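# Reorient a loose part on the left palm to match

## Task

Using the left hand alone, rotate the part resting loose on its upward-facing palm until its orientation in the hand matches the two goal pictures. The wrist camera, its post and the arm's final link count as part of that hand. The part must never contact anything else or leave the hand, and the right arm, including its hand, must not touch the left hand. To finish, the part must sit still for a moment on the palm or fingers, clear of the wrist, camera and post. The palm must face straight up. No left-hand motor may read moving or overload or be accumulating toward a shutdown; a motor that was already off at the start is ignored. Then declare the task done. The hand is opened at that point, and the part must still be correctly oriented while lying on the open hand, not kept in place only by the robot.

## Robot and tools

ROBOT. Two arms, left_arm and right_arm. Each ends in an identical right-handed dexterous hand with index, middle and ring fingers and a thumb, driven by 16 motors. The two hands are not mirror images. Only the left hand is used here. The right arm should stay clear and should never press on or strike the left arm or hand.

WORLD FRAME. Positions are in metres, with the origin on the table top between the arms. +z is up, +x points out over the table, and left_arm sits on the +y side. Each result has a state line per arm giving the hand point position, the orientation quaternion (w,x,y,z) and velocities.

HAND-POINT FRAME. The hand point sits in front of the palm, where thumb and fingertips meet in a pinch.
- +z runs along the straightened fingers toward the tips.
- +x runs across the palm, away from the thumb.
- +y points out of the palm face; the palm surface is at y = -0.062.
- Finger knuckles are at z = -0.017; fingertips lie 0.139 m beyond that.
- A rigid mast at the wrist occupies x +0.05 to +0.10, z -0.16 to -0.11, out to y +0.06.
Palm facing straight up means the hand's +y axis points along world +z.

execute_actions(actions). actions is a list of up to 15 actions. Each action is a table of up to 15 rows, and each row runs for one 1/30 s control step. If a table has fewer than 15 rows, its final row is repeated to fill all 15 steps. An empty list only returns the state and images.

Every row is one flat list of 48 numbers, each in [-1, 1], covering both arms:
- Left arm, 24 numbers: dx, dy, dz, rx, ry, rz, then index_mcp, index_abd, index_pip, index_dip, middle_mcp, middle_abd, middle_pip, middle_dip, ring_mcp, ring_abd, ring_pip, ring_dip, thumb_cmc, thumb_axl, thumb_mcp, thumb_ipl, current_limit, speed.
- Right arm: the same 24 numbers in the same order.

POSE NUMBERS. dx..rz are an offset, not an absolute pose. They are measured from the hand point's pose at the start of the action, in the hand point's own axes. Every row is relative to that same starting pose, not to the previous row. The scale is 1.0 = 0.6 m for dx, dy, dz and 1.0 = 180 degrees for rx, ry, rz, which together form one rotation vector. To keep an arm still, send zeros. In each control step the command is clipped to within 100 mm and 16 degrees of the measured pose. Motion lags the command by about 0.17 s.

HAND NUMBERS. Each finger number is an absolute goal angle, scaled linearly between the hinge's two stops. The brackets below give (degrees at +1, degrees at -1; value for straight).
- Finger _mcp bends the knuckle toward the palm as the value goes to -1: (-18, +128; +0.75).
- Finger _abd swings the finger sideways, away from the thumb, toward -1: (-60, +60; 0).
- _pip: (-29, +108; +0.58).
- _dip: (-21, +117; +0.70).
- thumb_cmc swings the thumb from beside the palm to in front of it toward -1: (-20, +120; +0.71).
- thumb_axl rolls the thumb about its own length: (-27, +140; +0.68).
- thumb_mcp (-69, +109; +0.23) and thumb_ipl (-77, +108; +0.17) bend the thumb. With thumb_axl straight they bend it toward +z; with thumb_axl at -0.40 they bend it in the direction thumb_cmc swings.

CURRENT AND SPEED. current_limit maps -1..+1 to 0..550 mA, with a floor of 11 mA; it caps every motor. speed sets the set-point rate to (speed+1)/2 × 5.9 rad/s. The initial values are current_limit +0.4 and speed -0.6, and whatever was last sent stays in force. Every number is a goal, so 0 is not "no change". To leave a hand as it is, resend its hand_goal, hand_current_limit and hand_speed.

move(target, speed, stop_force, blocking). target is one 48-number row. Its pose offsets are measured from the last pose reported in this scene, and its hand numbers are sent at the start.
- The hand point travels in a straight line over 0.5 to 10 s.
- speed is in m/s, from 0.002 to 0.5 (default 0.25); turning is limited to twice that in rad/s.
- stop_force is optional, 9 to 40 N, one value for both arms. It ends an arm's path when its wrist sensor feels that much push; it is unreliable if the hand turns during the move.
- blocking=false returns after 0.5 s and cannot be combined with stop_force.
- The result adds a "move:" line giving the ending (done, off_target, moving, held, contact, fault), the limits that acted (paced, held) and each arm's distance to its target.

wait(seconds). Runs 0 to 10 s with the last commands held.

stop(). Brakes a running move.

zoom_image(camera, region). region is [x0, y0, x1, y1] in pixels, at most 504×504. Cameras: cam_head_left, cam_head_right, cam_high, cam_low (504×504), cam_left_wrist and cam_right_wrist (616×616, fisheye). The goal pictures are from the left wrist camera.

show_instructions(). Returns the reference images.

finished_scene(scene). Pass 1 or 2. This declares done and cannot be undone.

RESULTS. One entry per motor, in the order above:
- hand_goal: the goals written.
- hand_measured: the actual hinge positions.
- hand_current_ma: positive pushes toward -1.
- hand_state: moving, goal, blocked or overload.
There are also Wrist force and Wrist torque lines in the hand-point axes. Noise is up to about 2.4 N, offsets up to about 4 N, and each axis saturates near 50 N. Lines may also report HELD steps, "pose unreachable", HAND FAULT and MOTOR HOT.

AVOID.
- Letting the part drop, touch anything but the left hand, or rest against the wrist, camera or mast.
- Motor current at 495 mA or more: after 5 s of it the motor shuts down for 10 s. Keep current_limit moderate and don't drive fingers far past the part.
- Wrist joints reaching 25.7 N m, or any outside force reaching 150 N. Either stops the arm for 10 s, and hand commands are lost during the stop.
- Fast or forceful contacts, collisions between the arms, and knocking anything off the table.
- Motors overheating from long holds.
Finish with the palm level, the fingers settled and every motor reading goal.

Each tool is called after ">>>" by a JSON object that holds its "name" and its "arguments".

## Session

>>> {"name": "show_instructions", "arguments": {}}

>>> {"name": "execute_actions", "arguments": {"actions": []}}

Reference images for this scene: goal picture from the wrist camera place, goal picture looking into the palm.

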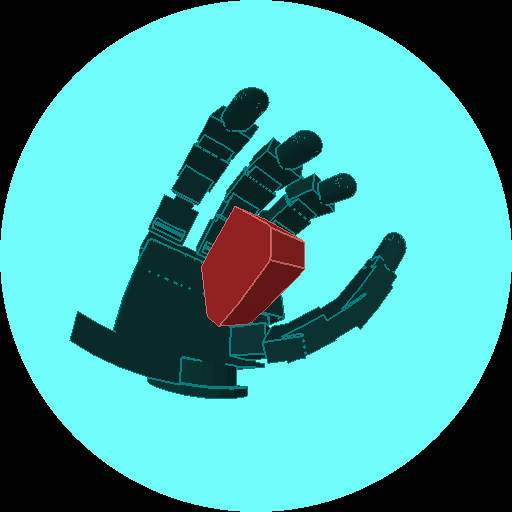

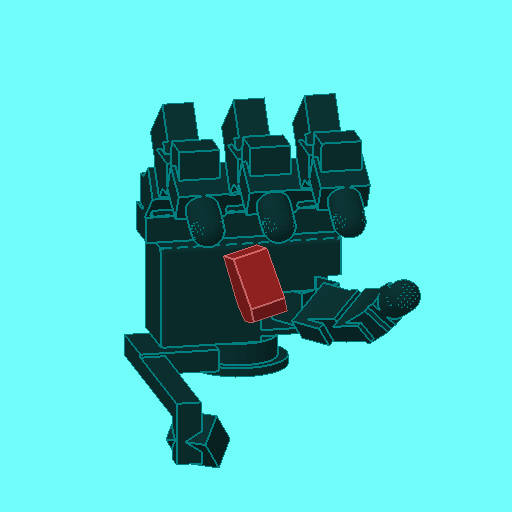

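Scene clock: 0.00 s.
left_arm: end_effector_position=(+0.4449, +0.0681, +0.4322) hand_goal=(+0.046, +0.000, -0.008, +0.280, +0.046, +0.000, -0.008, +0.280, +0.046, +0.000, -0.008, +0.280, -0.104, +0.266, +0.032, -0.018) hand_measured=(+0.060, +0.000, -0.006, +0.282, +0.060, +0.000, -0.006, +0.282, +0.060, +0.000, -0.006, +0.282, -0.092, +0.270, +0.034, -0.016) hand_current_ma=(+76, +0, +12, +12, +75, +0, +12, +12, +75, +0, +12, +12, +67, +24, +14, +11) hand_state=(goal, goal, goal, goal, goal, goal, goal, goal, goal, goal, goal, goal, goal, goal, goal, goal) hand_current_limit=0.40 hand_speed=-0.60 end_effector_quat_wxyz=(+0.676, +0.622, +0.282, +0.274) end_effector_velocity=(-0.000, -0.000, -0.000) end_effector_angular_velocity=(-0.000, -0.000, -0.000) | right_arm: end_effector_position=(+0.3200, -0.7187, +0.2258) hand_goal=(+0.754, +0.000, +0.576, +0.696, +0.754, +0.000, +0.576, +0.696, +0.754, +0.000, +0.576, +0.696, +0.714, +0.678, +0.226, +0.168) hand_measured=(+0.754, +0.000, +0.576, +0.696, +0.754, +0.000, +0.576, +0.696, +0.754, +0.000, +0.576, +0.696, +0.714, +0.678, +0.226, +0.168) hand_current_ma=(+0, +0, +0, +0, +0, +0, +0, +0, +0, +0, +0, +0, +0, +0, +0, +0) hand_state=(goal, goal, goal, goal, goal, goal, goal, goal, goal, goal, goal, goal, goal, goal, goal, goal) hand_current_limit=0.40 hand_speed=-0.60 end_effector_quat_wxyz=(-0.009, +0.982, -0.189, -0.001) end_effector_velocity=(+0.000, +0.000, -0.000) end_effector_angular_velocity=(+0.002, -0.000, +0.000)
Joint positions: left_arm=[-1.17  -1.202  2.188 -4.196 -1.332 -0.024] | right_arm=[-0.783 -1.732  2.054 -1.883 -1.556  1.28 ]
Joint velocities: left_arm=[-0.     0.     0.    -0.001  0.     0.   ] | right_arm=[-0.     0.001  0.    -0.     0.001 -0.   ]
Motor temperatures (°C, as the motors report them): left_arm=[28 27 27 33 33 34] | right_arm=[28 28 28 36 37 33]
Wrist force (N, on the end effector, along its own x y z axes, offset not removed): no reading
Wrist torque (N m, same axes, about the end effector's origin, offset not removed): no reading
Hand target (left_arm): +0.445, +0.068, +0.432; +0.676, +0.622, +0.282, +0.274
Hand target (right_arm): +0.320, -0.719, +0.226; -0.009, +0.982, -0.189, -0.001
camera_calibration (this result's frames):
cam_left_wrist: T_world_to_cam=[[-0.571374, -0.508044, 0.644533, 0.0393717], [-0.801533, 0.176753, -0.57123, 0.534895], [0.176286, -0.843, -0.508206, 0.322857], [0, 0, 0, 1]] pos_world=[0.394316, 0.197627, 0.444249]
cam_right_wrist: T_world_to_cam=[[-0.933192, -0.359273, -0.00866284, 0.0702549], [-0.241592, 0.609311, 0.755231, 0.297954], [-0.266056, 0.706868, -0.655402, 0.865127], [0, 0, 0, 1]] pos_world=[0.367716, -0.767837, 0.342591]

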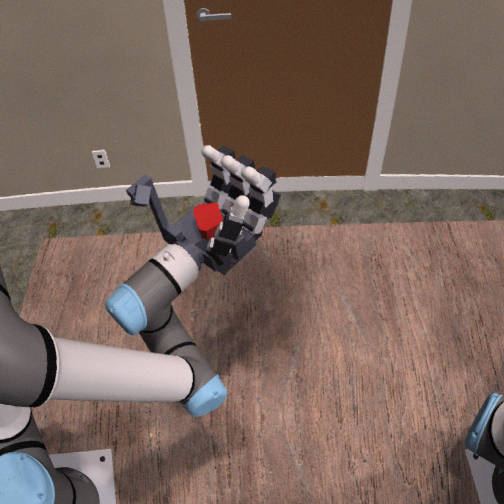

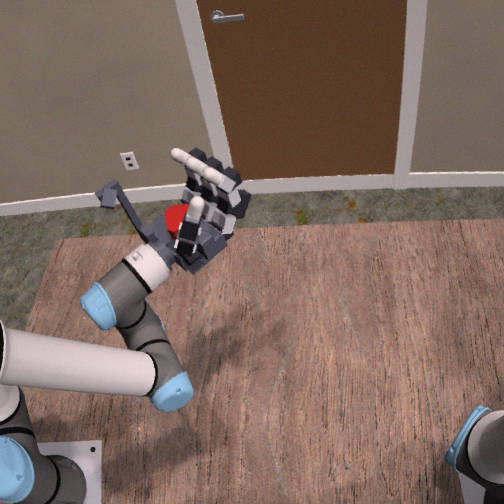

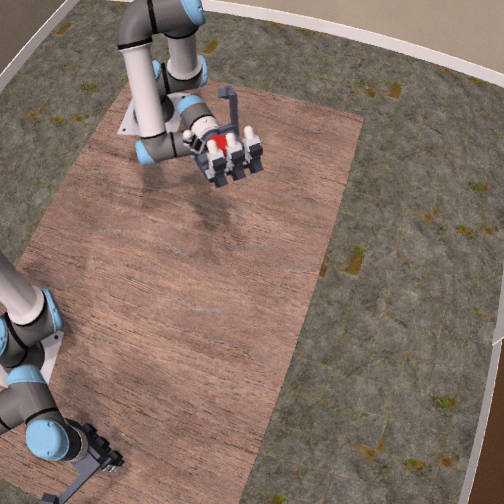

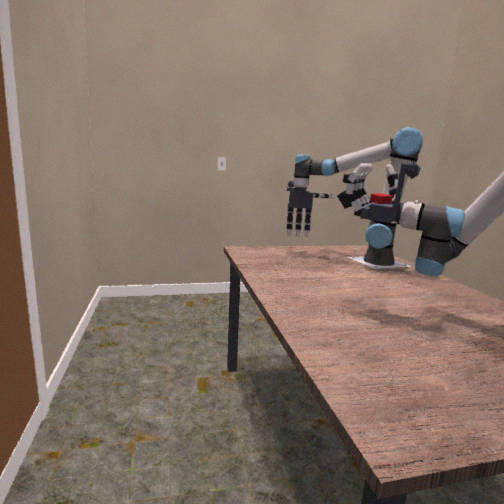

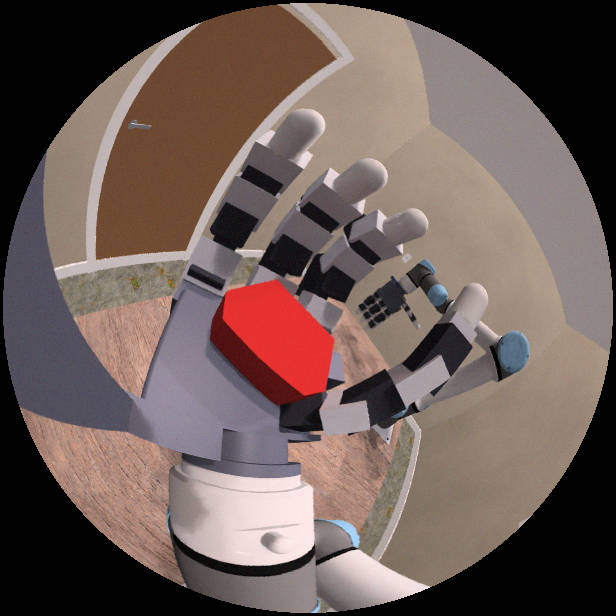

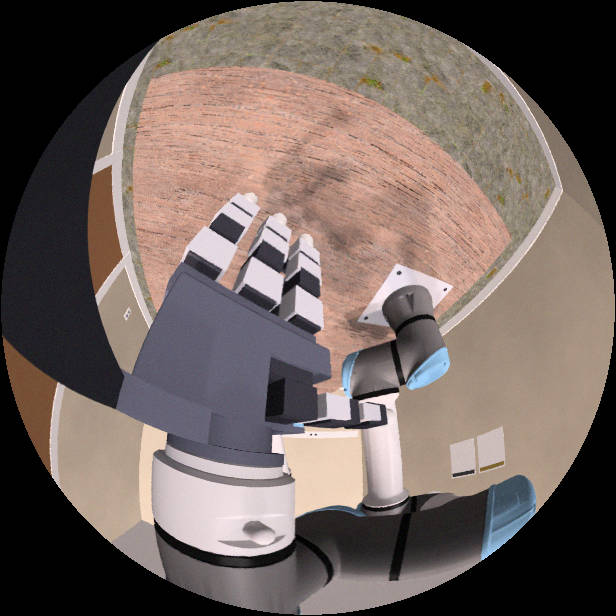

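>>> {"name": "zoom_image", "arguments": {"camera": "cam_left_wrist", "region": [180, 250, 380, 450]}}

>>> {"name": "zoom_image", "arguments": {"camera": "cam_head_left", "region": [150, 140, 290, 280]}}

>>> {"name": "zoom_image", "arguments": {"camera": "cam_low", "region": [330, 150, 440, 250]}}

>>> {"name": "zoom_image", "arguments": {"camera": "cam_high", "region": [170, 80, 290, 200]}}

Region (180, 250, 380, 450) of cam_left_wrist's 616x616 image, scaled by 2.520, with more detail than that image has.

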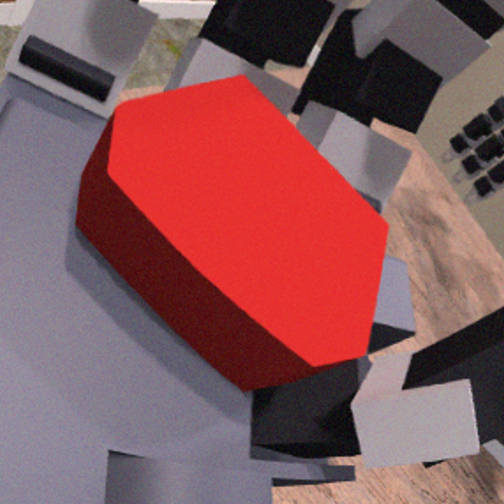

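Region (150, 140, 290, 280) of cam_head_left's 504x504 image, scaled by 3.600, with more detail than that image has.

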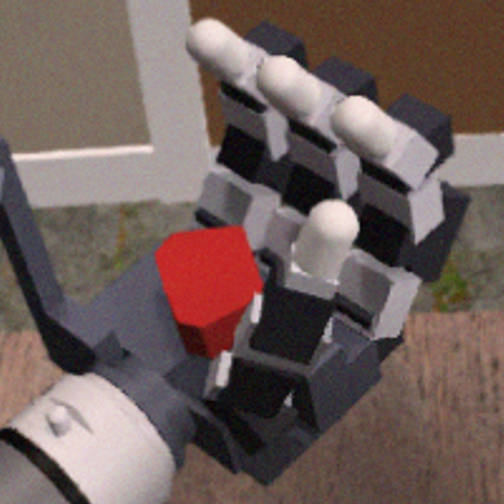

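Region (330, 150, 440, 250) of cam_low's 504x504 image, scaled by 4.582, with more detail than that image has; it fills the top 458 rows of this view, and the rest is white.

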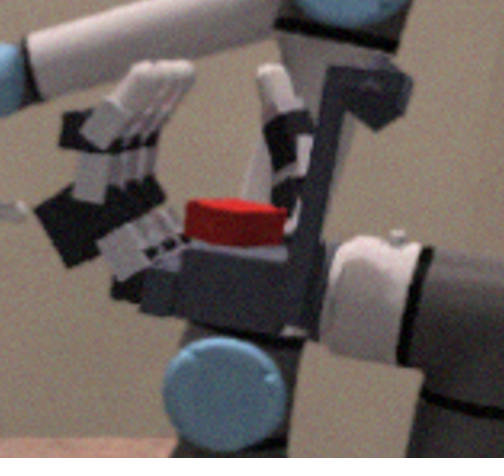

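Region (170, 80, 290, 200) of cam_high's 504x504 image, scaled by 4.200, with more detail than that image has.

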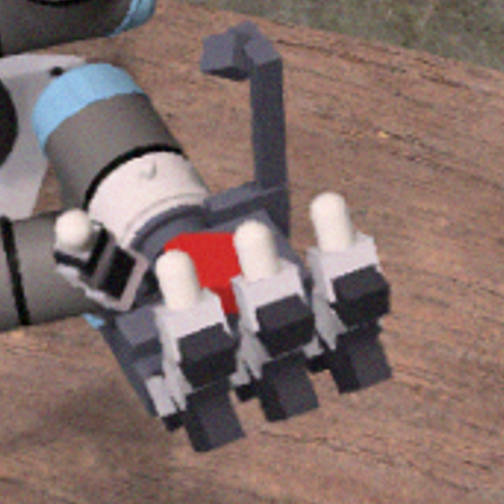

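>>> {"name": "execute_actions", "arguments": {"actions": [[[0,0,0,0.003,0,0.0016, 0.2,0,0,0.28, 0.137,-0.733,-0.956,-0.391, 0.1,-0.3,0,0.28, 0.714,-0.785,-0.6,-0.943, 0.7,-0.3, 0,0,0,0,0,0, 0.754,0,0.576,0.696,0.754,0,0.576,0.696,0.754,0,0.576,0.696,0.714,0.678,0.226,0.168,0.4,-0.6],[0,0,0,0.003,0,0.0016, 0.2,0,0,0.28, 0.137,-0.733,-0.956,-0.391, 0.1,-0.3,0,0.28, 0.714,-0.785,-0.6,-0.943, 0.7,-0.3, 0,0,0,0,0,0, 0.754,0,0.576,0.696,0.754,0,0.576,0.696,0.754,0,0.576,0.696,0.714,0.678,0.226,0.168,0.4,-0.6],[0,0,0,0.003,0,0.0016, 0.2,0,0,0.28, 0.137,-0.733,-0.956,-0.391, 0.1,-0.3,0,0.28, 0.714,-0.785,-0.6,-0.943, 0.7,-0.3, 0,0,0,0,0,0, 0.754,0,0.576,0.696,0.754,0,0.576,0.696,0.754,0,0.576,0.696,0.714,0.678,0.226,0.168,0.4,-0.6],[0,0,0,0.006,0,0.0032, 0.2,0,0,0.28, 0.137,-0.733,-0.956,-0.391, 0.1,-0.3,0,0.28, 0.714,-0.785,-0.6,-0.943, 0.7,-0.3, 0,0,0,0,0,0, 0.754,0,0.576,0.696,0.754,0,0.576,0.696,0.754,0,0.576,0.696,0.714,0.678,0.226,0.168,0.4,-0.6],[0,0,0,0.006,0,0.0032, 0.2,0,0,0.28, 0.137,-0.733,-0.956,-0.391, 0.1,-0.3,0,0.28, 0.714,-0.785,-0.6,-0.943, 0.7,-0.3, 0,0,0,0,0,0, 0.754,0,0.576,0.696,0.754,0,0.576,0.696,0.754,0,0.576,0.696,0.714,0.678,0.226,0.168,0.4,-0.6],[0,0,0,0.006,0,0.0032, 0.2,0,0,0.28, 0.137,-0.733,-0.956,-0.391, 0.1,-0.3,0,0.28, 0.714,-0.785,-0.6,-0.943, 0.7,-0.3, 0,0,0,0,0,0, 0.754,0,0.576,0.696,0.754,0,0.576,0.696,0.754,0,0.576,0.696,0.714,0.678,0.226,0.168,0.4,-0.6],[0,0,0,0.009,0,0.0048, 0.2,0,0,0.28, 0.137,-0.733,-0.956,-0.391, 0.1,-0.3,0,0.28, 0.714,-0.785,-0.6,-0.943, 0.7,-0.3, 0,0,0,0,0,0, 0.754,0,0.576,0.696,0.754,0,0.576,0.696,0.754,0,0.576,0.696,0.714,0.678,0.226,0.168,0.4,-0.6]],[[0,0,0,0.004,0,0.002, 0.2,0,0,0.28, 0.137,-0.733,-0.956,-0.391, 0.1,-0.3,0,0.28, 0.714,-0.785,-0.764,-0.943, 0.7,-0.3, 0,0,0,0,0,0, 0.754,0,0.576,0.696,0.754,0,0.576,0.696,0.754,0,0.576,0.696,0.714,0.678,0.226,0.168,0.4,-0.6],[0,0,0,0.004,0,0.002, 0.2,0,0,0.28, 0.137,-0.733,-0.956,-0.391, 0.1,-0.3,0,0.28, 0.714,-0.785,-0.764,-0.943, 0.7,-0.3, 0,0,0,0,0,0, 0.754,0,0.576,0.696,0.754,0,0.576,0.696,0.754,0,0.576,0.696,0.714,0.678,0.226,0.168,0.4,-0.6],[0,0,0,0.004,0,0.002, 0.2,0,0,0.28, 0.137,-0.733,-0.956,-0.391, 0.1,-0.3,0,0.28, 0.714,-0.785,-0.764,-0.943, 0.7,-0.3, 0,0,0,0,0,0, 0.754,0,0.576,0.696,0.754,0,0.576,0.696,0.754,0,0.576,0.696,0.714,0.678,0.226,0.168,0.4,-0.6],[0,0,0,0.007,0,0.0035, 0.2,0,0,0.28, 0.137,-0.733,-0.956,-0.391, 0.1,-0.3,0,0.28, 0.714,-0.785,-0.764,-0.943, 0.7,-0.3, 0,0,0,0,0,0, 0.754,0,0.576,0.696,0.754,0,0.576,0.696,0.754,0,0.576,0.696,0.714,0.678,0.226,0.168,0.4,-0.6],[0,0,0,0.007,0,0.0035, 0.2,0,0,0.28, 0.137,-0.733,-0.956,-0.391, 0.1,-0.3,0,0.28, 0.714,-0.785,-0.764,-0.943, 0.7,-0.3, 0,0,0,0,0,0, 0.754,0,0.576,0.696,0.754,0,0.576,0.696,0.754,0,0.576,0.696,0.714,0.678,0.226,0.168,0.4,-0.6],[0,0,0,0.007,0,0.0035, 0.2,0,0,0.28, 0.137,-0.733,-0.956,-0.391, 0.1,-0.3,0,0.28, 0.714,-0.785,-0.764,-0.943, 0.7,-0.3, 0,0,0,0,0,0, 0.754,0,0.576,0.696,0.754,0,0.576,0.696,0.754,0,0.576,0.696,0.714,0.678,0.226,0.168,0.4,-0.6],[0,0,0,0.0095,0,0.005, 0.2,0,0,0.28, 0.137,-0.733,-0.956,-0.391, 0.1,-0.3,0,0.28, 0.714,-0.785,-0.764,-0.943, 0.7,-0.3, 0,0,0,0,0,0, 0.754,0,0.576,0.696,0.754,0,0.576,0.696,0.754,0,0.576,0.696,0.714,0.678,0.226,0.168,0.4,-0.6]]]}}

Scene clock: 121.00 s.
left_arm: end_effector_position=(+0.4449, +0.0680, +0.4322) hand_goal=(+0.200, +0.000, +0.000, +0.280, +0.138, -0.732, -0.956, -0.390, +0.100, -0.300, +0.000, +0.280, +0.714, -0.784, -0.764, -0.942) hand_measured=(+0.206, +0.000, -0.002, +0.282, +0.146, -0.730, -0.956, -0.388, +0.104, -0.302, -0.002, +0.282, +0.716, -0.682, -0.764, -0.918) hand_current_ma=(+32, +0, -10, +12, +49, +13, +3, +11, +24, -13, -12, +12, +10, +57, +4, -18) hand_state=(goal, goal, goal, goal, goal, goal, goal, goal, goal, goal, goal, goal, goal, moving, goal, moving) hand_current_limit=0.70 hand_speed=-0.30 end_effector_quat_wxyz=(+0.654, +0.645, +0.280, +0.277) end_effector_velocity=(-0.000, +0.000, +0.000) end_effector_angular_velocity=(+0.009, +0.004, -0.000) | right_arm: end_effector_position=(+0.3200, -0.7187, +0.2258) hand_goal=(+0.754, +0.000, +0.576, +0.696, +0.754, +0.000, +0.576, +0.696, +0.754, +0.000, +0.576, +0.696, +0.714, +0.678, +0.226, +0.168) hand_measured=(+0.754, +0.000, +0.576, +0.696, +0.754, +0.000, +0.576, +0.696, +0.754, +0.000, +0.576, +0.696, +0.714, +0.678, +0.222, +0.168) hand_current_ma=(-5, +0, +4, +0, -5, +0, +4, +0, -5, +0, +4, +0, +1, -4, -25, -2) hand_state=(goal, goal, goal, goal, goal, goal, goal, goal, goal, goal, goal, goal, goal, goal, goal, goal) hand_current_limit=0.40 hand_speed=-0.60 end_effector_quat_wxyz=(-0.009, +0.982, -0.189, -0.001) end_effector_velocity=(-0.000, -0.000, +0.000) end_effector_angular_velocity=(-0.001, +0.001, +0.001)
Joint positions: left_arm=[-1.166 -1.252  2.211 -4.11  -1.337 -0.008] | right_arm=[-0.783 -1.732  2.054 -1.883 -1.556  1.28 ]
Joint velocities: left_arm=[ 0.001 -0.009  0.003  0.014 -0.001  0.002] | right_arm=[-0.    -0.    -0.     0.    -0.002 -0.001]
Motor temperatures (°C, as the motors report them): left_arm=[28 27 27 33 33 34] | right_arm=[28 28 28 36 37 33]
Wrist force (N, on the end effector, along its own x y z axes, offset not removed): left_arm=[2.1 -1.1 -0.8] | right_arm=[2.8 0.3 1.5]
Wrist torque (N m, same axes, about the end effector's origin, offset not removed): left_arm=[-0.10 -0.09 0.07] | right_arm=[-0.26 -0.35 0.21]
Hand target (left_arm): +0.445, +0.068, +0.432; +0.654, +0.646, +0.280, +0.277
Hand target (right_arm): +0.320, -0.719, +0.226; -0.009, +0.982, -0.189, -0.001
Off the commanded pose (left_arm): 0.000 m, 0 deg.
Off the commanded pose (right_arm): 0.000 m, 0 deg.
Step readings (end_effector_position; steps 1 to 15: 1st action; 16 to 30: 2nd action):
0: left_arm (+0.4449, +0.0681, +0.4322) | right_arm (+0.3200, -0.7187, +0.2258)
1: left_arm (+0.4449, +0.0681, +0.4322) | right_arm (+0.3200, -0.7187, +0.2258)
2: left_arm (+0.4448, +0.0681, +0.4323) | right_arm (+0.3200, -0.7187, +0.2258)
4: left_arm (+0.4449, +0.0681, +0.4323) | right_arm (+0.3200, -0.7187, +0.2258)
8: left_arm (+0.4448, +0.0681, +0.4322) | right_arm (+0.3200, -0.7187, +0.2258)
15: left_arm (+0.4449, +0.0680, +0.4322) | right_arm (+0.3200, -0.7187, +0.2258)
16: left_arm (+0.4449, +0.0680, +0.4322) | right_arm (+0.3200, -0.7187, +0.2258)
17: left_arm (+0.4448, +0.0681, +0.4322) | right_arm (+0.3200, -0.7187, +0.2258)
19: left_arm (+0.4448, +0.0681, +0.4322) | right_arm (+0.3200, -0.7187, +0.2258)
23: left_arm (+0.4448, +0.0681, +0.4322) | right_arm (+0.3200, -0.7187, +0.2258)
30: end_effector_position above
camera_calibration (this result's frames):
cam_left_wrist: T_world_to_cam=[[-0.558749, -0.546377, 0.623916, 0.0452676], [-0.812709, 0.210841, -0.543186, 0.525432], [0.165238, -0.810566, -0.561853, 0.34874], [0, 0, 0, 1]] pos_world=[0.394692, 0.196628, 0.453105]
cam_right_wrist: T_world_to_cam=[[-0.933193, -0.359271, -0.00866274, 0.070256], [-0.24159, 0.609312, 0.755231, 0.297954], [-0.266054, 0.706869, -0.655402, 0.865127], [0, 0, 0, 1]] pos_world=[0.367716, -0.767837, 0.342591]

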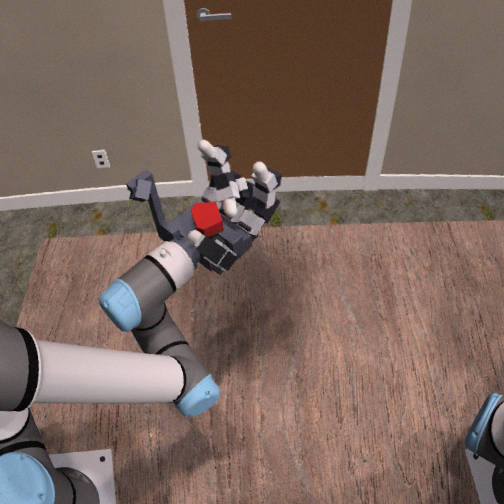

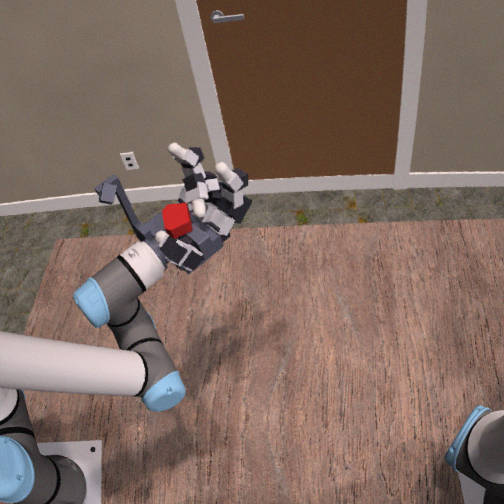

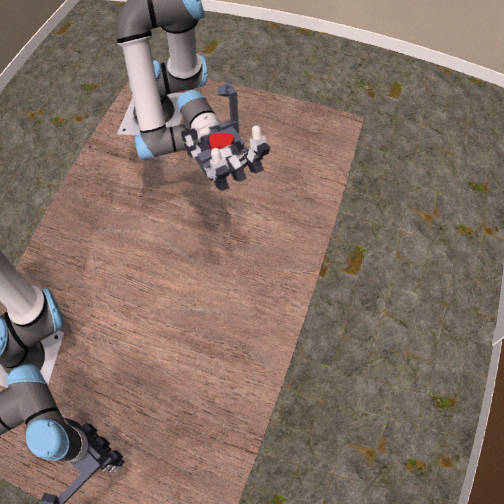

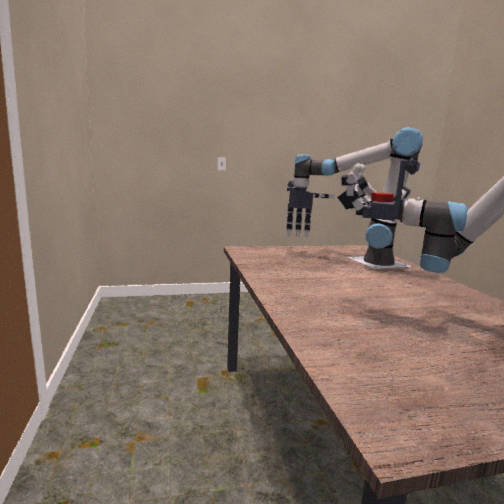

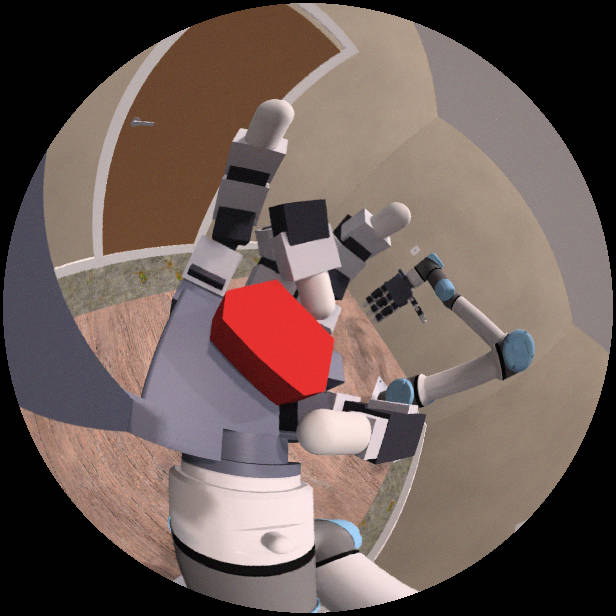

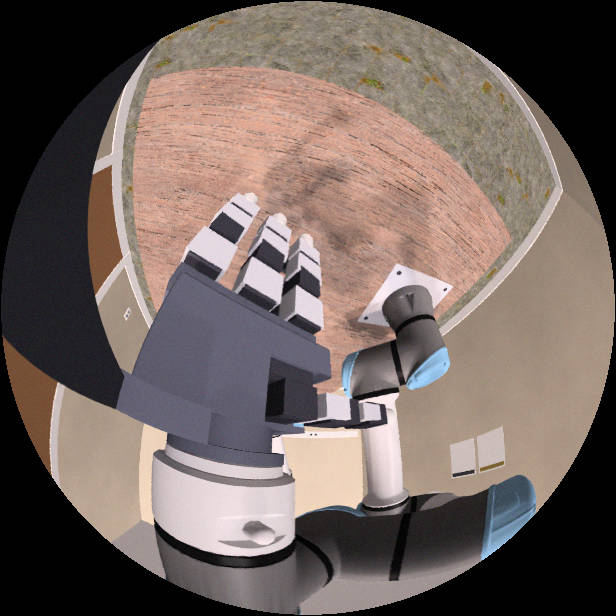

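>>> {"name": "execute_actions", "arguments": {"actions": [[[0,0,0,0,0,0, 0.2,0,0,0.28, -0.04,-0.733,-0.956,-0.391, 0.1,-0.3,0,0.28, 0.714,-0.785,-0.858,-0.943, 0.4,-0.6, 0,0,0,0,0,0, 0.754,0,0.576,0.696,0.754,0,0.576,0.696,0.754,0,0.576,0.696,0.714,0.678,0.226,0.168,0.4,-0.6],[0,0,0,0,0,0, 0.2,0,0,0.28, -0.04,-0.733,-0.956,-0.391, 0.1,-0.3,0,0.28, 0.714,-0.785,-0.858,-0.943, 0.4,-0.6, 0,0,0,0,0,0, 0.754,0,0.576,0.696,0.754,0,0.576,0.696,0.754,0,0.576,0.696,0.714,0.678,0.226,0.168,0.4,-0.6],[0,0,0,0,0,0, 0.2,0,0,0.28, -0.04,-0.733,-0.956,-0.391, 0.1,-0.3,0,0.28, 0.714,-0.785,-0.858,-0.943, 0.4,-0.6, 0,0,0,0,0,0, 0.754,0,0.576,0.696,0.754,0,0.576,0.696,0.754,0,0.576,0.696,0.714,0.678,0.226,0.168,0.4,-0.6],[0,0,0,0,0,0, 0.2,0,0,0.28, -0.04,-0.733,-0.956,-0.391, 0.1,-0.3,0,0.28, 0.714,-0.68,-0.858,-0.943, 0.4,-0.6, 0,0,0,0,0,0, 0.754,0,0.576,0.696,0.754,0,0.576,0.696,0.754,0,0.576,0.696,0.714,0.678,0.226,0.168,0.4,-0.6]]]}}

>>> {"name": "zoom_image", "arguments": {"camera": "cam_left_wrist", "region": [180, 230, 420, 470]}}

Scene clock: 127.13 s.
left_arm: end_effector_position=(+0.4449, +0.0680, +0.4322) hand_goal=(+0.200, +0.000, +0.000, +0.280, -0.040, -0.732, -0.956, -0.390, +0.100, -0.300, +0.000, +0.280, +0.714, -0.680, -0.858, -0.942) hand_measured=(+0.206, +0.000, -0.002, +0.282, -0.010, -0.730, -0.952, -0.388, +0.104, -0.302, -0.002, +0.282, +0.716, -0.694, -0.856, -0.942) hand_current_ma=(+32, +0, -10, +12, +169, +13, +25, +11, +24, -13, -12, +12, +10, -97, +11, +5) hand_state=(goal, goal, goal, goal, blocked, goal, goal, goal, goal, goal, goal, goal, goal, goal, goal, goal) hand_current_limit=0.40 hand_speed=-0.60 end_effector_quat_wxyz=(+0.654, +0.646, +0.280, +0.277) end_effector_velocity=(-0.000, +0.000, -0.000) end_effector_angular_velocity=(+0.001, +0.000, +0.000) | right_arm: end_effector_position=(+0.3200, -0.7187, +0.2258) hand_goal=(+0.754, +0.000, +0.576, +0.696, +0.754, +0.000, +0.576, +0.696, +0.754, +0.000, +0.576, +0.696, +0.714, +0.678, +0.226, +0.168) hand_measured=(+0.754, +0.000, +0.576, +0.696, +0.754, +0.000, +0.576, +0.696, +0.754, +0.000, +0.576, +0.696, +0.714, +0.678, +0.222, +0.168) hand_current_ma=(-5, +0, +4, +0, -5, +0, +4, +0, -5, +0, +4, +0, +1, -4, -25, -2) hand_state=(goal, goal, goal, goal, goal, goal, goal, goal, goal, goal, goal, goal, goal, goal, goal, goal) hand_current_limit=0.40 hand_speed=-0.60 end_effector_quat_wxyz=(-0.009, +0.982, -0.189, -0.001) end_effector_velocity=(+0.001, +0.001, +0.000) end_effector_angular_velocity=(+0.002, -0.003, +0.000)
Joint positions: left_arm=[-1.166 -1.252  2.211 -4.11  -1.337 -0.007] | right_arm=[-0.783 -1.732  2.054 -1.883 -1.556  1.28 ]
Joint velocities: left_arm=[ 0.     0.     0.001 -0.     0.     0.   ] | right_arm=[ 0.    -0.001 -0.     0.     0.004 -0.   ]
Motor temperatures (°C, as the motors report them): left_arm=[28 27 27 33 33 34] | right_arm=[28 28 28 36 37 33]
Wrist force (N, on the end effector, along its own x y z axes, offset not removed): left_arm=[2.9 -1.6 0.3] | right_arm=[1.7 0.3 -0.4]
Wrist torque (N m, same axes, about the end effector's origin, offset not removed): left_arm=[-0.30 -0.32 0.17] | right_arm=[-0.10 -0.27 0.25]
Hand target (left_arm): +0.445, +0.068, +0.432; +0.654, +0.645, +0.280, +0.277
Hand target (right_arm): +0.320, -0.719, +0.226; -0.009, +0.982, -0.189, -0.001
Off the commanded pose (left_arm): 0.000 m, 0 deg.
Off the commanded pose (right_arm): 0.000 m, 0 deg.
Step readings (end_effector_position):
0: left_arm (+0.4449, +0.0680, +0.4322) | right_arm (+0.3200, -0.7187, +0.2258)
1: left_arm (+0.4449, +0.0680, +0.4322) | right_arm (+0.3200, -0.7187, +0.2258)
2: left_arm (+0.4449, +0.0680, +0.4322) | right_arm (+0.3200, -0.7187, +0.2258)
4: left_arm (+0.4449, +0.0680, +0.4322) | right_arm (+0.3200, -0.7187, +0.2258)
8: left_arm (+0.4448, +0.0681, +0.4322) | right_arm (+0.3200, -0.7187, +0.2258)
15: end_effector_position above
camera_calibration (this result's frames):
cam_left_wrist: T_world_to_cam=[[-0.558811, -0.546444, 0.623802, 0.0453551], [-0.812655, 0.2109, -0.543242, 0.525428], [0.165291, -0.810506, -0.561924, 0.34875], [0, 0, 0, 1]] pos_world=[0.394691, 0.196635, 0.453113]
cam_right_wrist: T_world_to_cam=[[-0.933193, -0.359271, -0.00866271, 0.070256], [-0.24159, 0.609312, 0.755231, 0.297954], [-0.266054, 0.706869, -0.655402, 0.865127], [0, 0, 0, 1]] pos_world=[0.367716, -0.767837, 0.342591]

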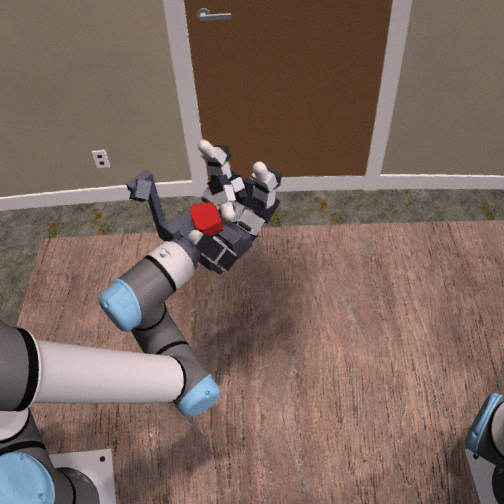

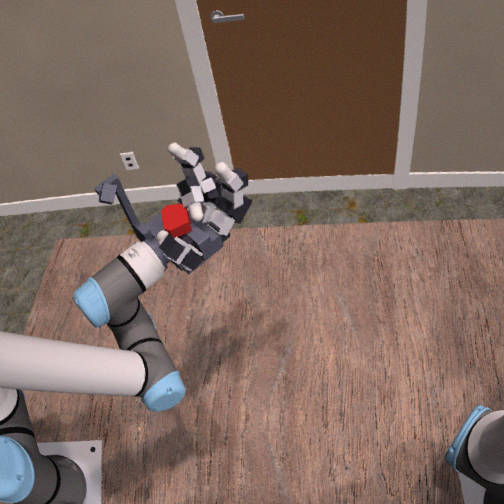

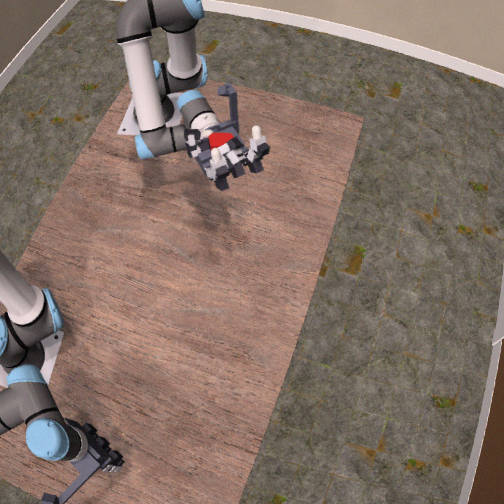

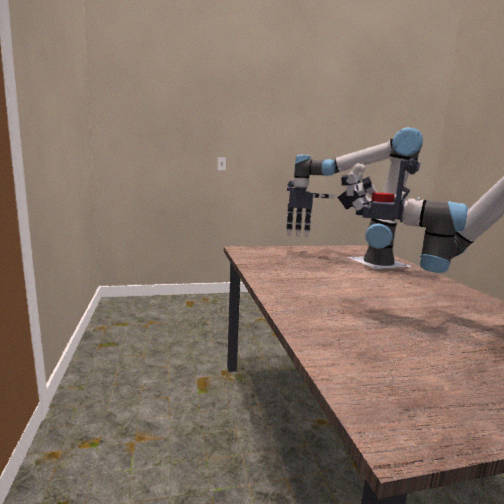

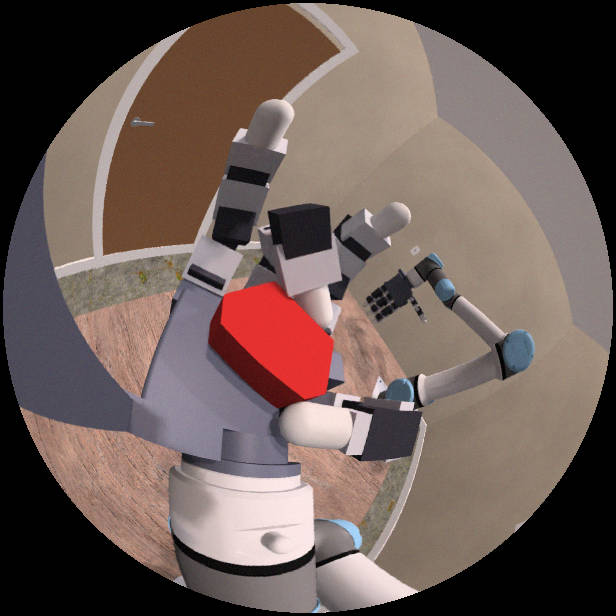

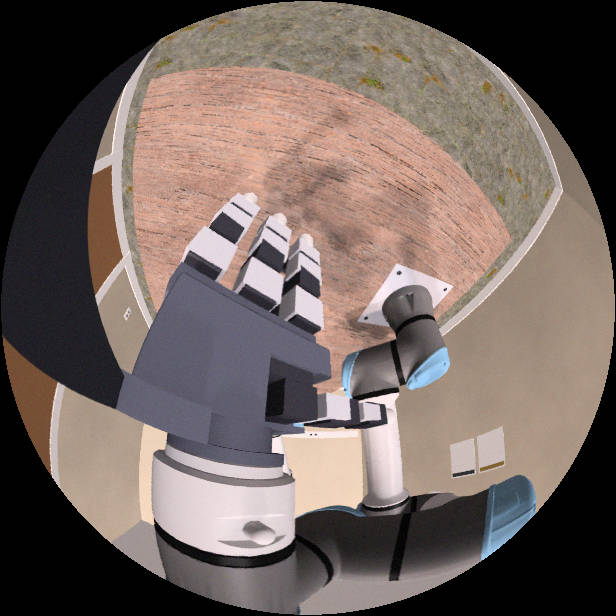

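Region (180, 230, 420, 470) of cam_left_wrist's 616x616 image, scaled by 2.100, with more detail than that image has.

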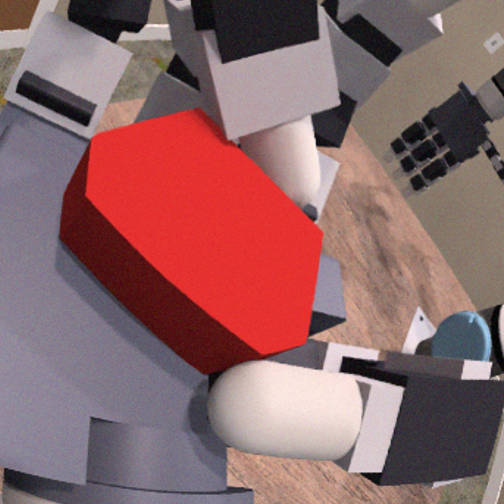

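>>> {"name": "execute_actions", "arguments": {"actions": [[[0,0,0,0,0,0, 0.2,0,0,0.28, -0.02,-0.37,-0.956,-0.37, 0.1,-0.3,0,0.28, 0.714,-0.66,-0.858,-0.943, 0.3,-0.7, 0,0,0,0,0,0, 0.754,0,0.576,0.696,0.754,0,0.576,0.696,0.754,0,0.576,0.696,0.714,0.678,0.226,0.168,0.4,-0.6]],[[0,0,0,0,0,0, 0.2,0,0,0.28, 0.01,0.0,-0.956,-0.35, 0.1,-0.3,0,0.28, 0.714,-0.65,-0.858,-0.943, 0.3,-0.7, 0,0,0,0,0,0, 0.754,0,0.576,0.696,0.754,0,0.576,0.696,0.754,0,0.576,0.696,0.714,0.678,0.226,0.168,0.4,-0.6],[0,0,0,0,0,0, 0.2,0,0,0.28, 0.01,0.0,-0.956,-0.35, 0.1,-0.3,0,0.28, 0.714,-0.65,-0.858,-0.943, 0.3,-0.7, 0,0,0,0,0,0, 0.754,0,0.576,0.696,0.754,0,0.576,0.696,0.754,0,0.576,0.696,0.714,0.678,0.226,0.168,0.4,-0.6],[0,0,0,0,0,0, 0.2,0,0,0.28, 0.01,0.0,-0.956,-0.35, 0.1,-0.3,0,0.28, 0.714,-0.65,-0.858,-0.943, 0.3,-0.7, 0,0,0,0,0,0, 0.754,0,0.576,0.696,0.754,0,0.576,0.696,0.754,0,0.576,0.696,0.714,0.678,0.226,0.168,0.4,-0.6],[0,0,0,0,0,0, 0.2,0,0,0.28, 0.01,0.0,-0.956,-0.35, 0.1,-0.3,0,0.28, 0.714,-0.65,-0.858,-0.943, 0.3,-0.7, 0,0,0,0,0,0, 0.754,0,0.576,0.696,0.754,0,0.576,0.696,0.754,0,0.576,0.696,0.714,0.678,0.226,0.168,0.4,-0.6],[0,0,0,0,0,0, 0.2,0,0,0.28, 0.01,0.0,-0.956,-0.35, 0.1,-0.3,0,0.28, 0.714,-0.65,-0.858,-0.943, 0.3,-0.7, 0,0,0,0,0,0, 0.754,0,0.576,0.696,0.754,0,0.576,0.696,0.754,0,0.576,0.696,0.714,0.678,0.226,0.168,0.4,-0.6],[0,0,0,0,0,0, 0.2,0,0,0.28, 0.035,0.0,-0.956,-0.35, 0.1,-0.3,0,0.28, 0.714,-0.65,-0.858,-0.943, 0.3,-0.7, 0,0,0,0,0,0, 0.754,0,0.576,0.696,0.754,0,0.576,0.696,0.754,0,0.576,0.696,0.714,0.678,0.226,0.168,0.4,-0.6]]]}}

>>> {"name": "zoom_image", "arguments": {"camera": "cam_left_wrist", "region": [160, 230, 400, 470]}}

Scene clock: 143.37 s.
left_arm: end_effector_position=(+0.4449, +0.0680, +0.4322) hand_goal=(+0.200, +0.000, +0.000, +0.280, +0.036, +0.000, -0.956, -0.350, +0.100, -0.300, +0.000, +0.280, +0.714, -0.650, -0.858, -0.942) hand_measured=(+0.206, +0.000, -0.002, +0.282, +0.038, -0.024, -0.958, -0.354, +0.104, -0.302, -0.002, +0.282, +0.716, -0.654, -0.858, -0.942) hand_current_ma=(+32, +0, -10, +12, +10, -8, -13, -26, +24, -13, -12, +12, +10, -33, +2, +1) hand_state=(goal, goal, goal, goal, goal, moving, goal, goal, goal, goal, goal, goal, goal, goal, goal, goal) hand_current_limit=0.30 hand_speed=-0.70 end_effector_quat_wxyz=(+0.654, +0.645, +0.280, +0.277) end_effector_velocity=(-0.000, +0.000, -0.000) end_effector_angular_velocity=(+0.000, +0.001, -0.000) | right_arm: end_effector_position=(+0.3200, -0.7187, +0.2258) hand_goal=(+0.754, +0.000, +0.576, +0.696, +0.754, +0.000, +0.576, +0.696, +0.754, +0.000, +0.576, +0.696, +0.714, +0.678, +0.226, +0.168) hand_measured=(+0.754, +0.000, +0.576, +0.696, +0.754, +0.000, +0.576, +0.696, +0.754, +0.000, +0.576, +0.696, +0.714, +0.678, +0.222, +0.168) hand_current_ma=(-5, +0, +4, +0, -5, +0, +4, +0, -5, +0, +4, +0, +1, -4, -25, -2) hand_state=(goal, goal, goal, goal, goal, goal, goal, goal, goal, goal, goal, goal, goal, goal, goal, goal) hand_current_limit=0.40 hand_speed=-0.60 end_effector_quat_wxyz=(-0.009, +0.982, -0.189, -0.001) end_effector_velocity=(+0.000, +0.000, +0.000) end_effector_angular_velocity=(+0.001, -0.001, +0.000)
Joint positions: left_arm=[-1.166 -1.252  2.211 -4.11  -1.337 -0.008] | right_arm=[-0.783 -1.732  2.054 -1.883 -1.556  1.28 ]
Joint velocities: left_arm=[-0.    -0.     0.001 -0.    -0.    -0.   ] | right_arm=[-0.    -0.    -0.    -0.     0.001 -0.   ]
Motor temperatures (°C, as the motors report them): left_arm=[28 27 27 33 33 34] | right_arm=[28 28 28 36 37 33]
Wrist force (N, on the end effector, along its own x y z axes, offset not removed): left_arm=[2.4 -1.9 0.9] | right_arm=[3.3 1.0 2.0]
Wrist torque (N m, same axes, about the end effector's origin, offset not removed): left_arm=[-0.33 -0.12 0.10] | right_arm=[-0.26 -0.54 0.38]
Hand target (left_arm): +0.445, +0.068, +0.432; +0.654, +0.645, +0.280, +0.277
Hand target (right_arm): +0.320, -0.719, +0.226; -0.009, +0.982, -0.189, -0.001
Off the commanded pose (left_arm): 0.000 m, 0 deg.
Off the commanded pose (right_arm): 0.000 m, 0 deg.
Step readings (end_effector_position; steps 1 to 15: 1st action; 16 to 30: 2nd action):
0: left_arm (+0.4449, +0.0680, +0.4322) | right_arm (+0.3200, -0.7187, +0.2258)
1: left_arm (+0.4449, +0.0680, +0.4322) | right_arm (+0.3200, -0.7187, +0.2258)
2: left_arm (+0.4449, +0.0680, +0.4322) | right_arm (+0.3200, -0.7187, +0.2258)
4: left_arm (+0.4449, +0.0680, +0.4322) | right_arm (+0.3200, -0.7187, +0.2258)
8: left_arm (+0.4449, +0.0680, +0.4322) | right_arm (+0.3200, -0.7187, +0.2258)
15: left_arm (+0.4449, +0.0680, +0.4322) | right_arm (+0.3200, -0.7187, +0.2258)
16: left_arm (+0.4449, +0.0680, +0.4322) | right_arm (+0.3200, -0.7187, +0.2258)
17: left_arm (+0.4449, +0.0680, +0.4322) | right_arm (+0.3200, -0.7187, +0.2258)
19: left_arm (+0.4449, +0.0680, +0.4322) | right_arm (+0.3200, -0.7187, +0.2258)
23: left_arm (+0.4449, +0.0680, +0.4322) | right_arm (+0.3200, -0.7187, +0.2258)
30: end_effector_position above
camera_calibration (this result's frames):
cam_left_wrist: T_world_to_cam=[[-0.55875, -0.546378, 0.623915, 0.045268], [-0.812708, 0.210841, -0.543186, 0.525432], [0.165238, -0.810566, -0.561853, 0.34874], [0, 0, 0, 1]] pos_world=[0.394692, 0.196628, 0.453105]
cam_right_wrist: T_world_to_cam=[[-0.933193, -0.359271, -0.00866275, 0.0702561], [-0.24159, 0.609312, 0.755231, 0.297953], [-0.266054, 0.706869, -0.655402, 0.865127], [0, 0, 0, 1]] pos_world=[0.367716, -0.767837, 0.342591]

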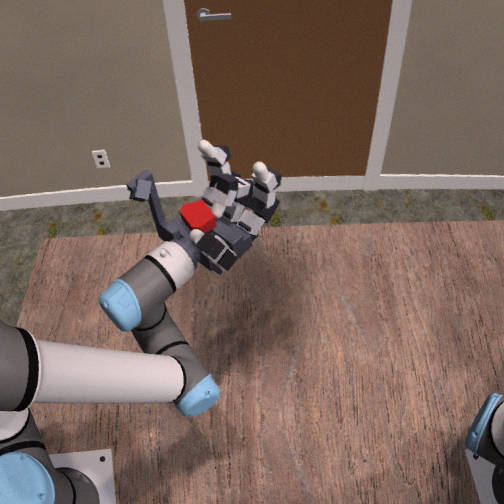

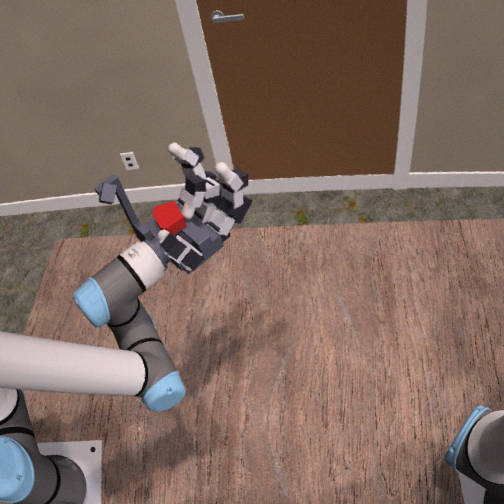

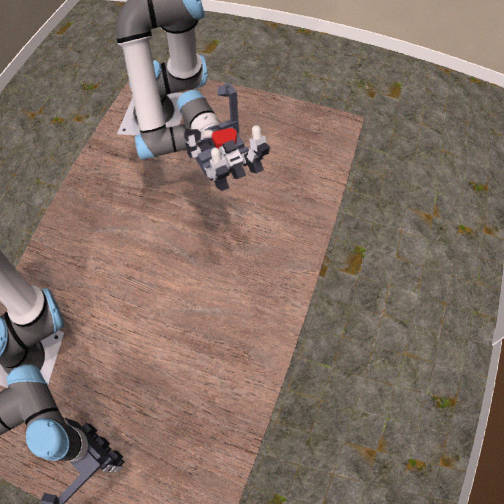

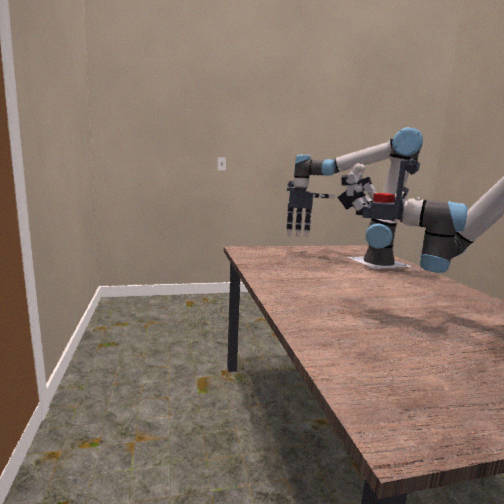

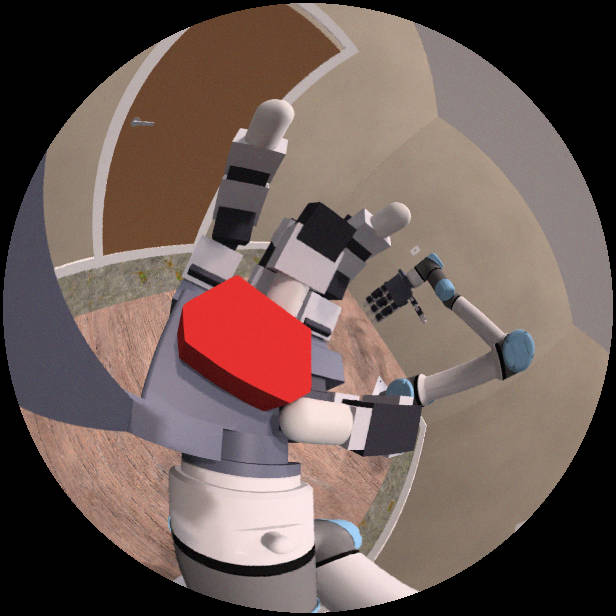

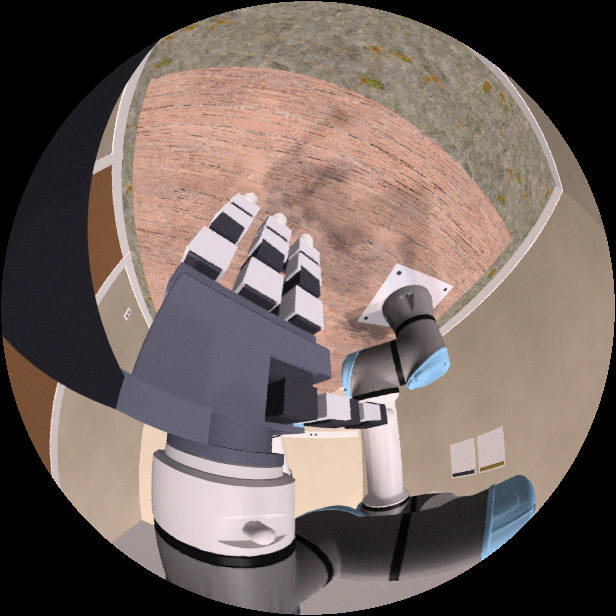

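Region (160, 230, 400, 470) of cam_left_wrist's 616x616 image, scaled by 2.100, with more detail than that image has.

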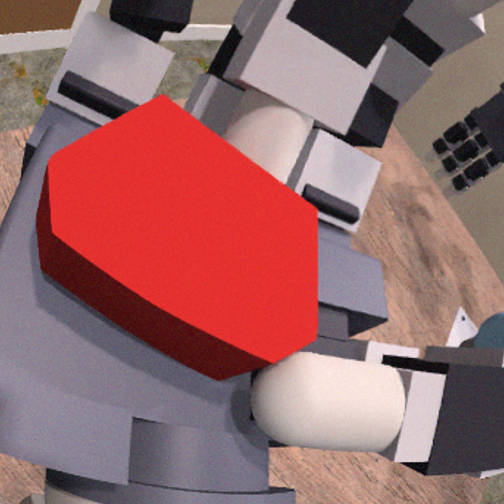

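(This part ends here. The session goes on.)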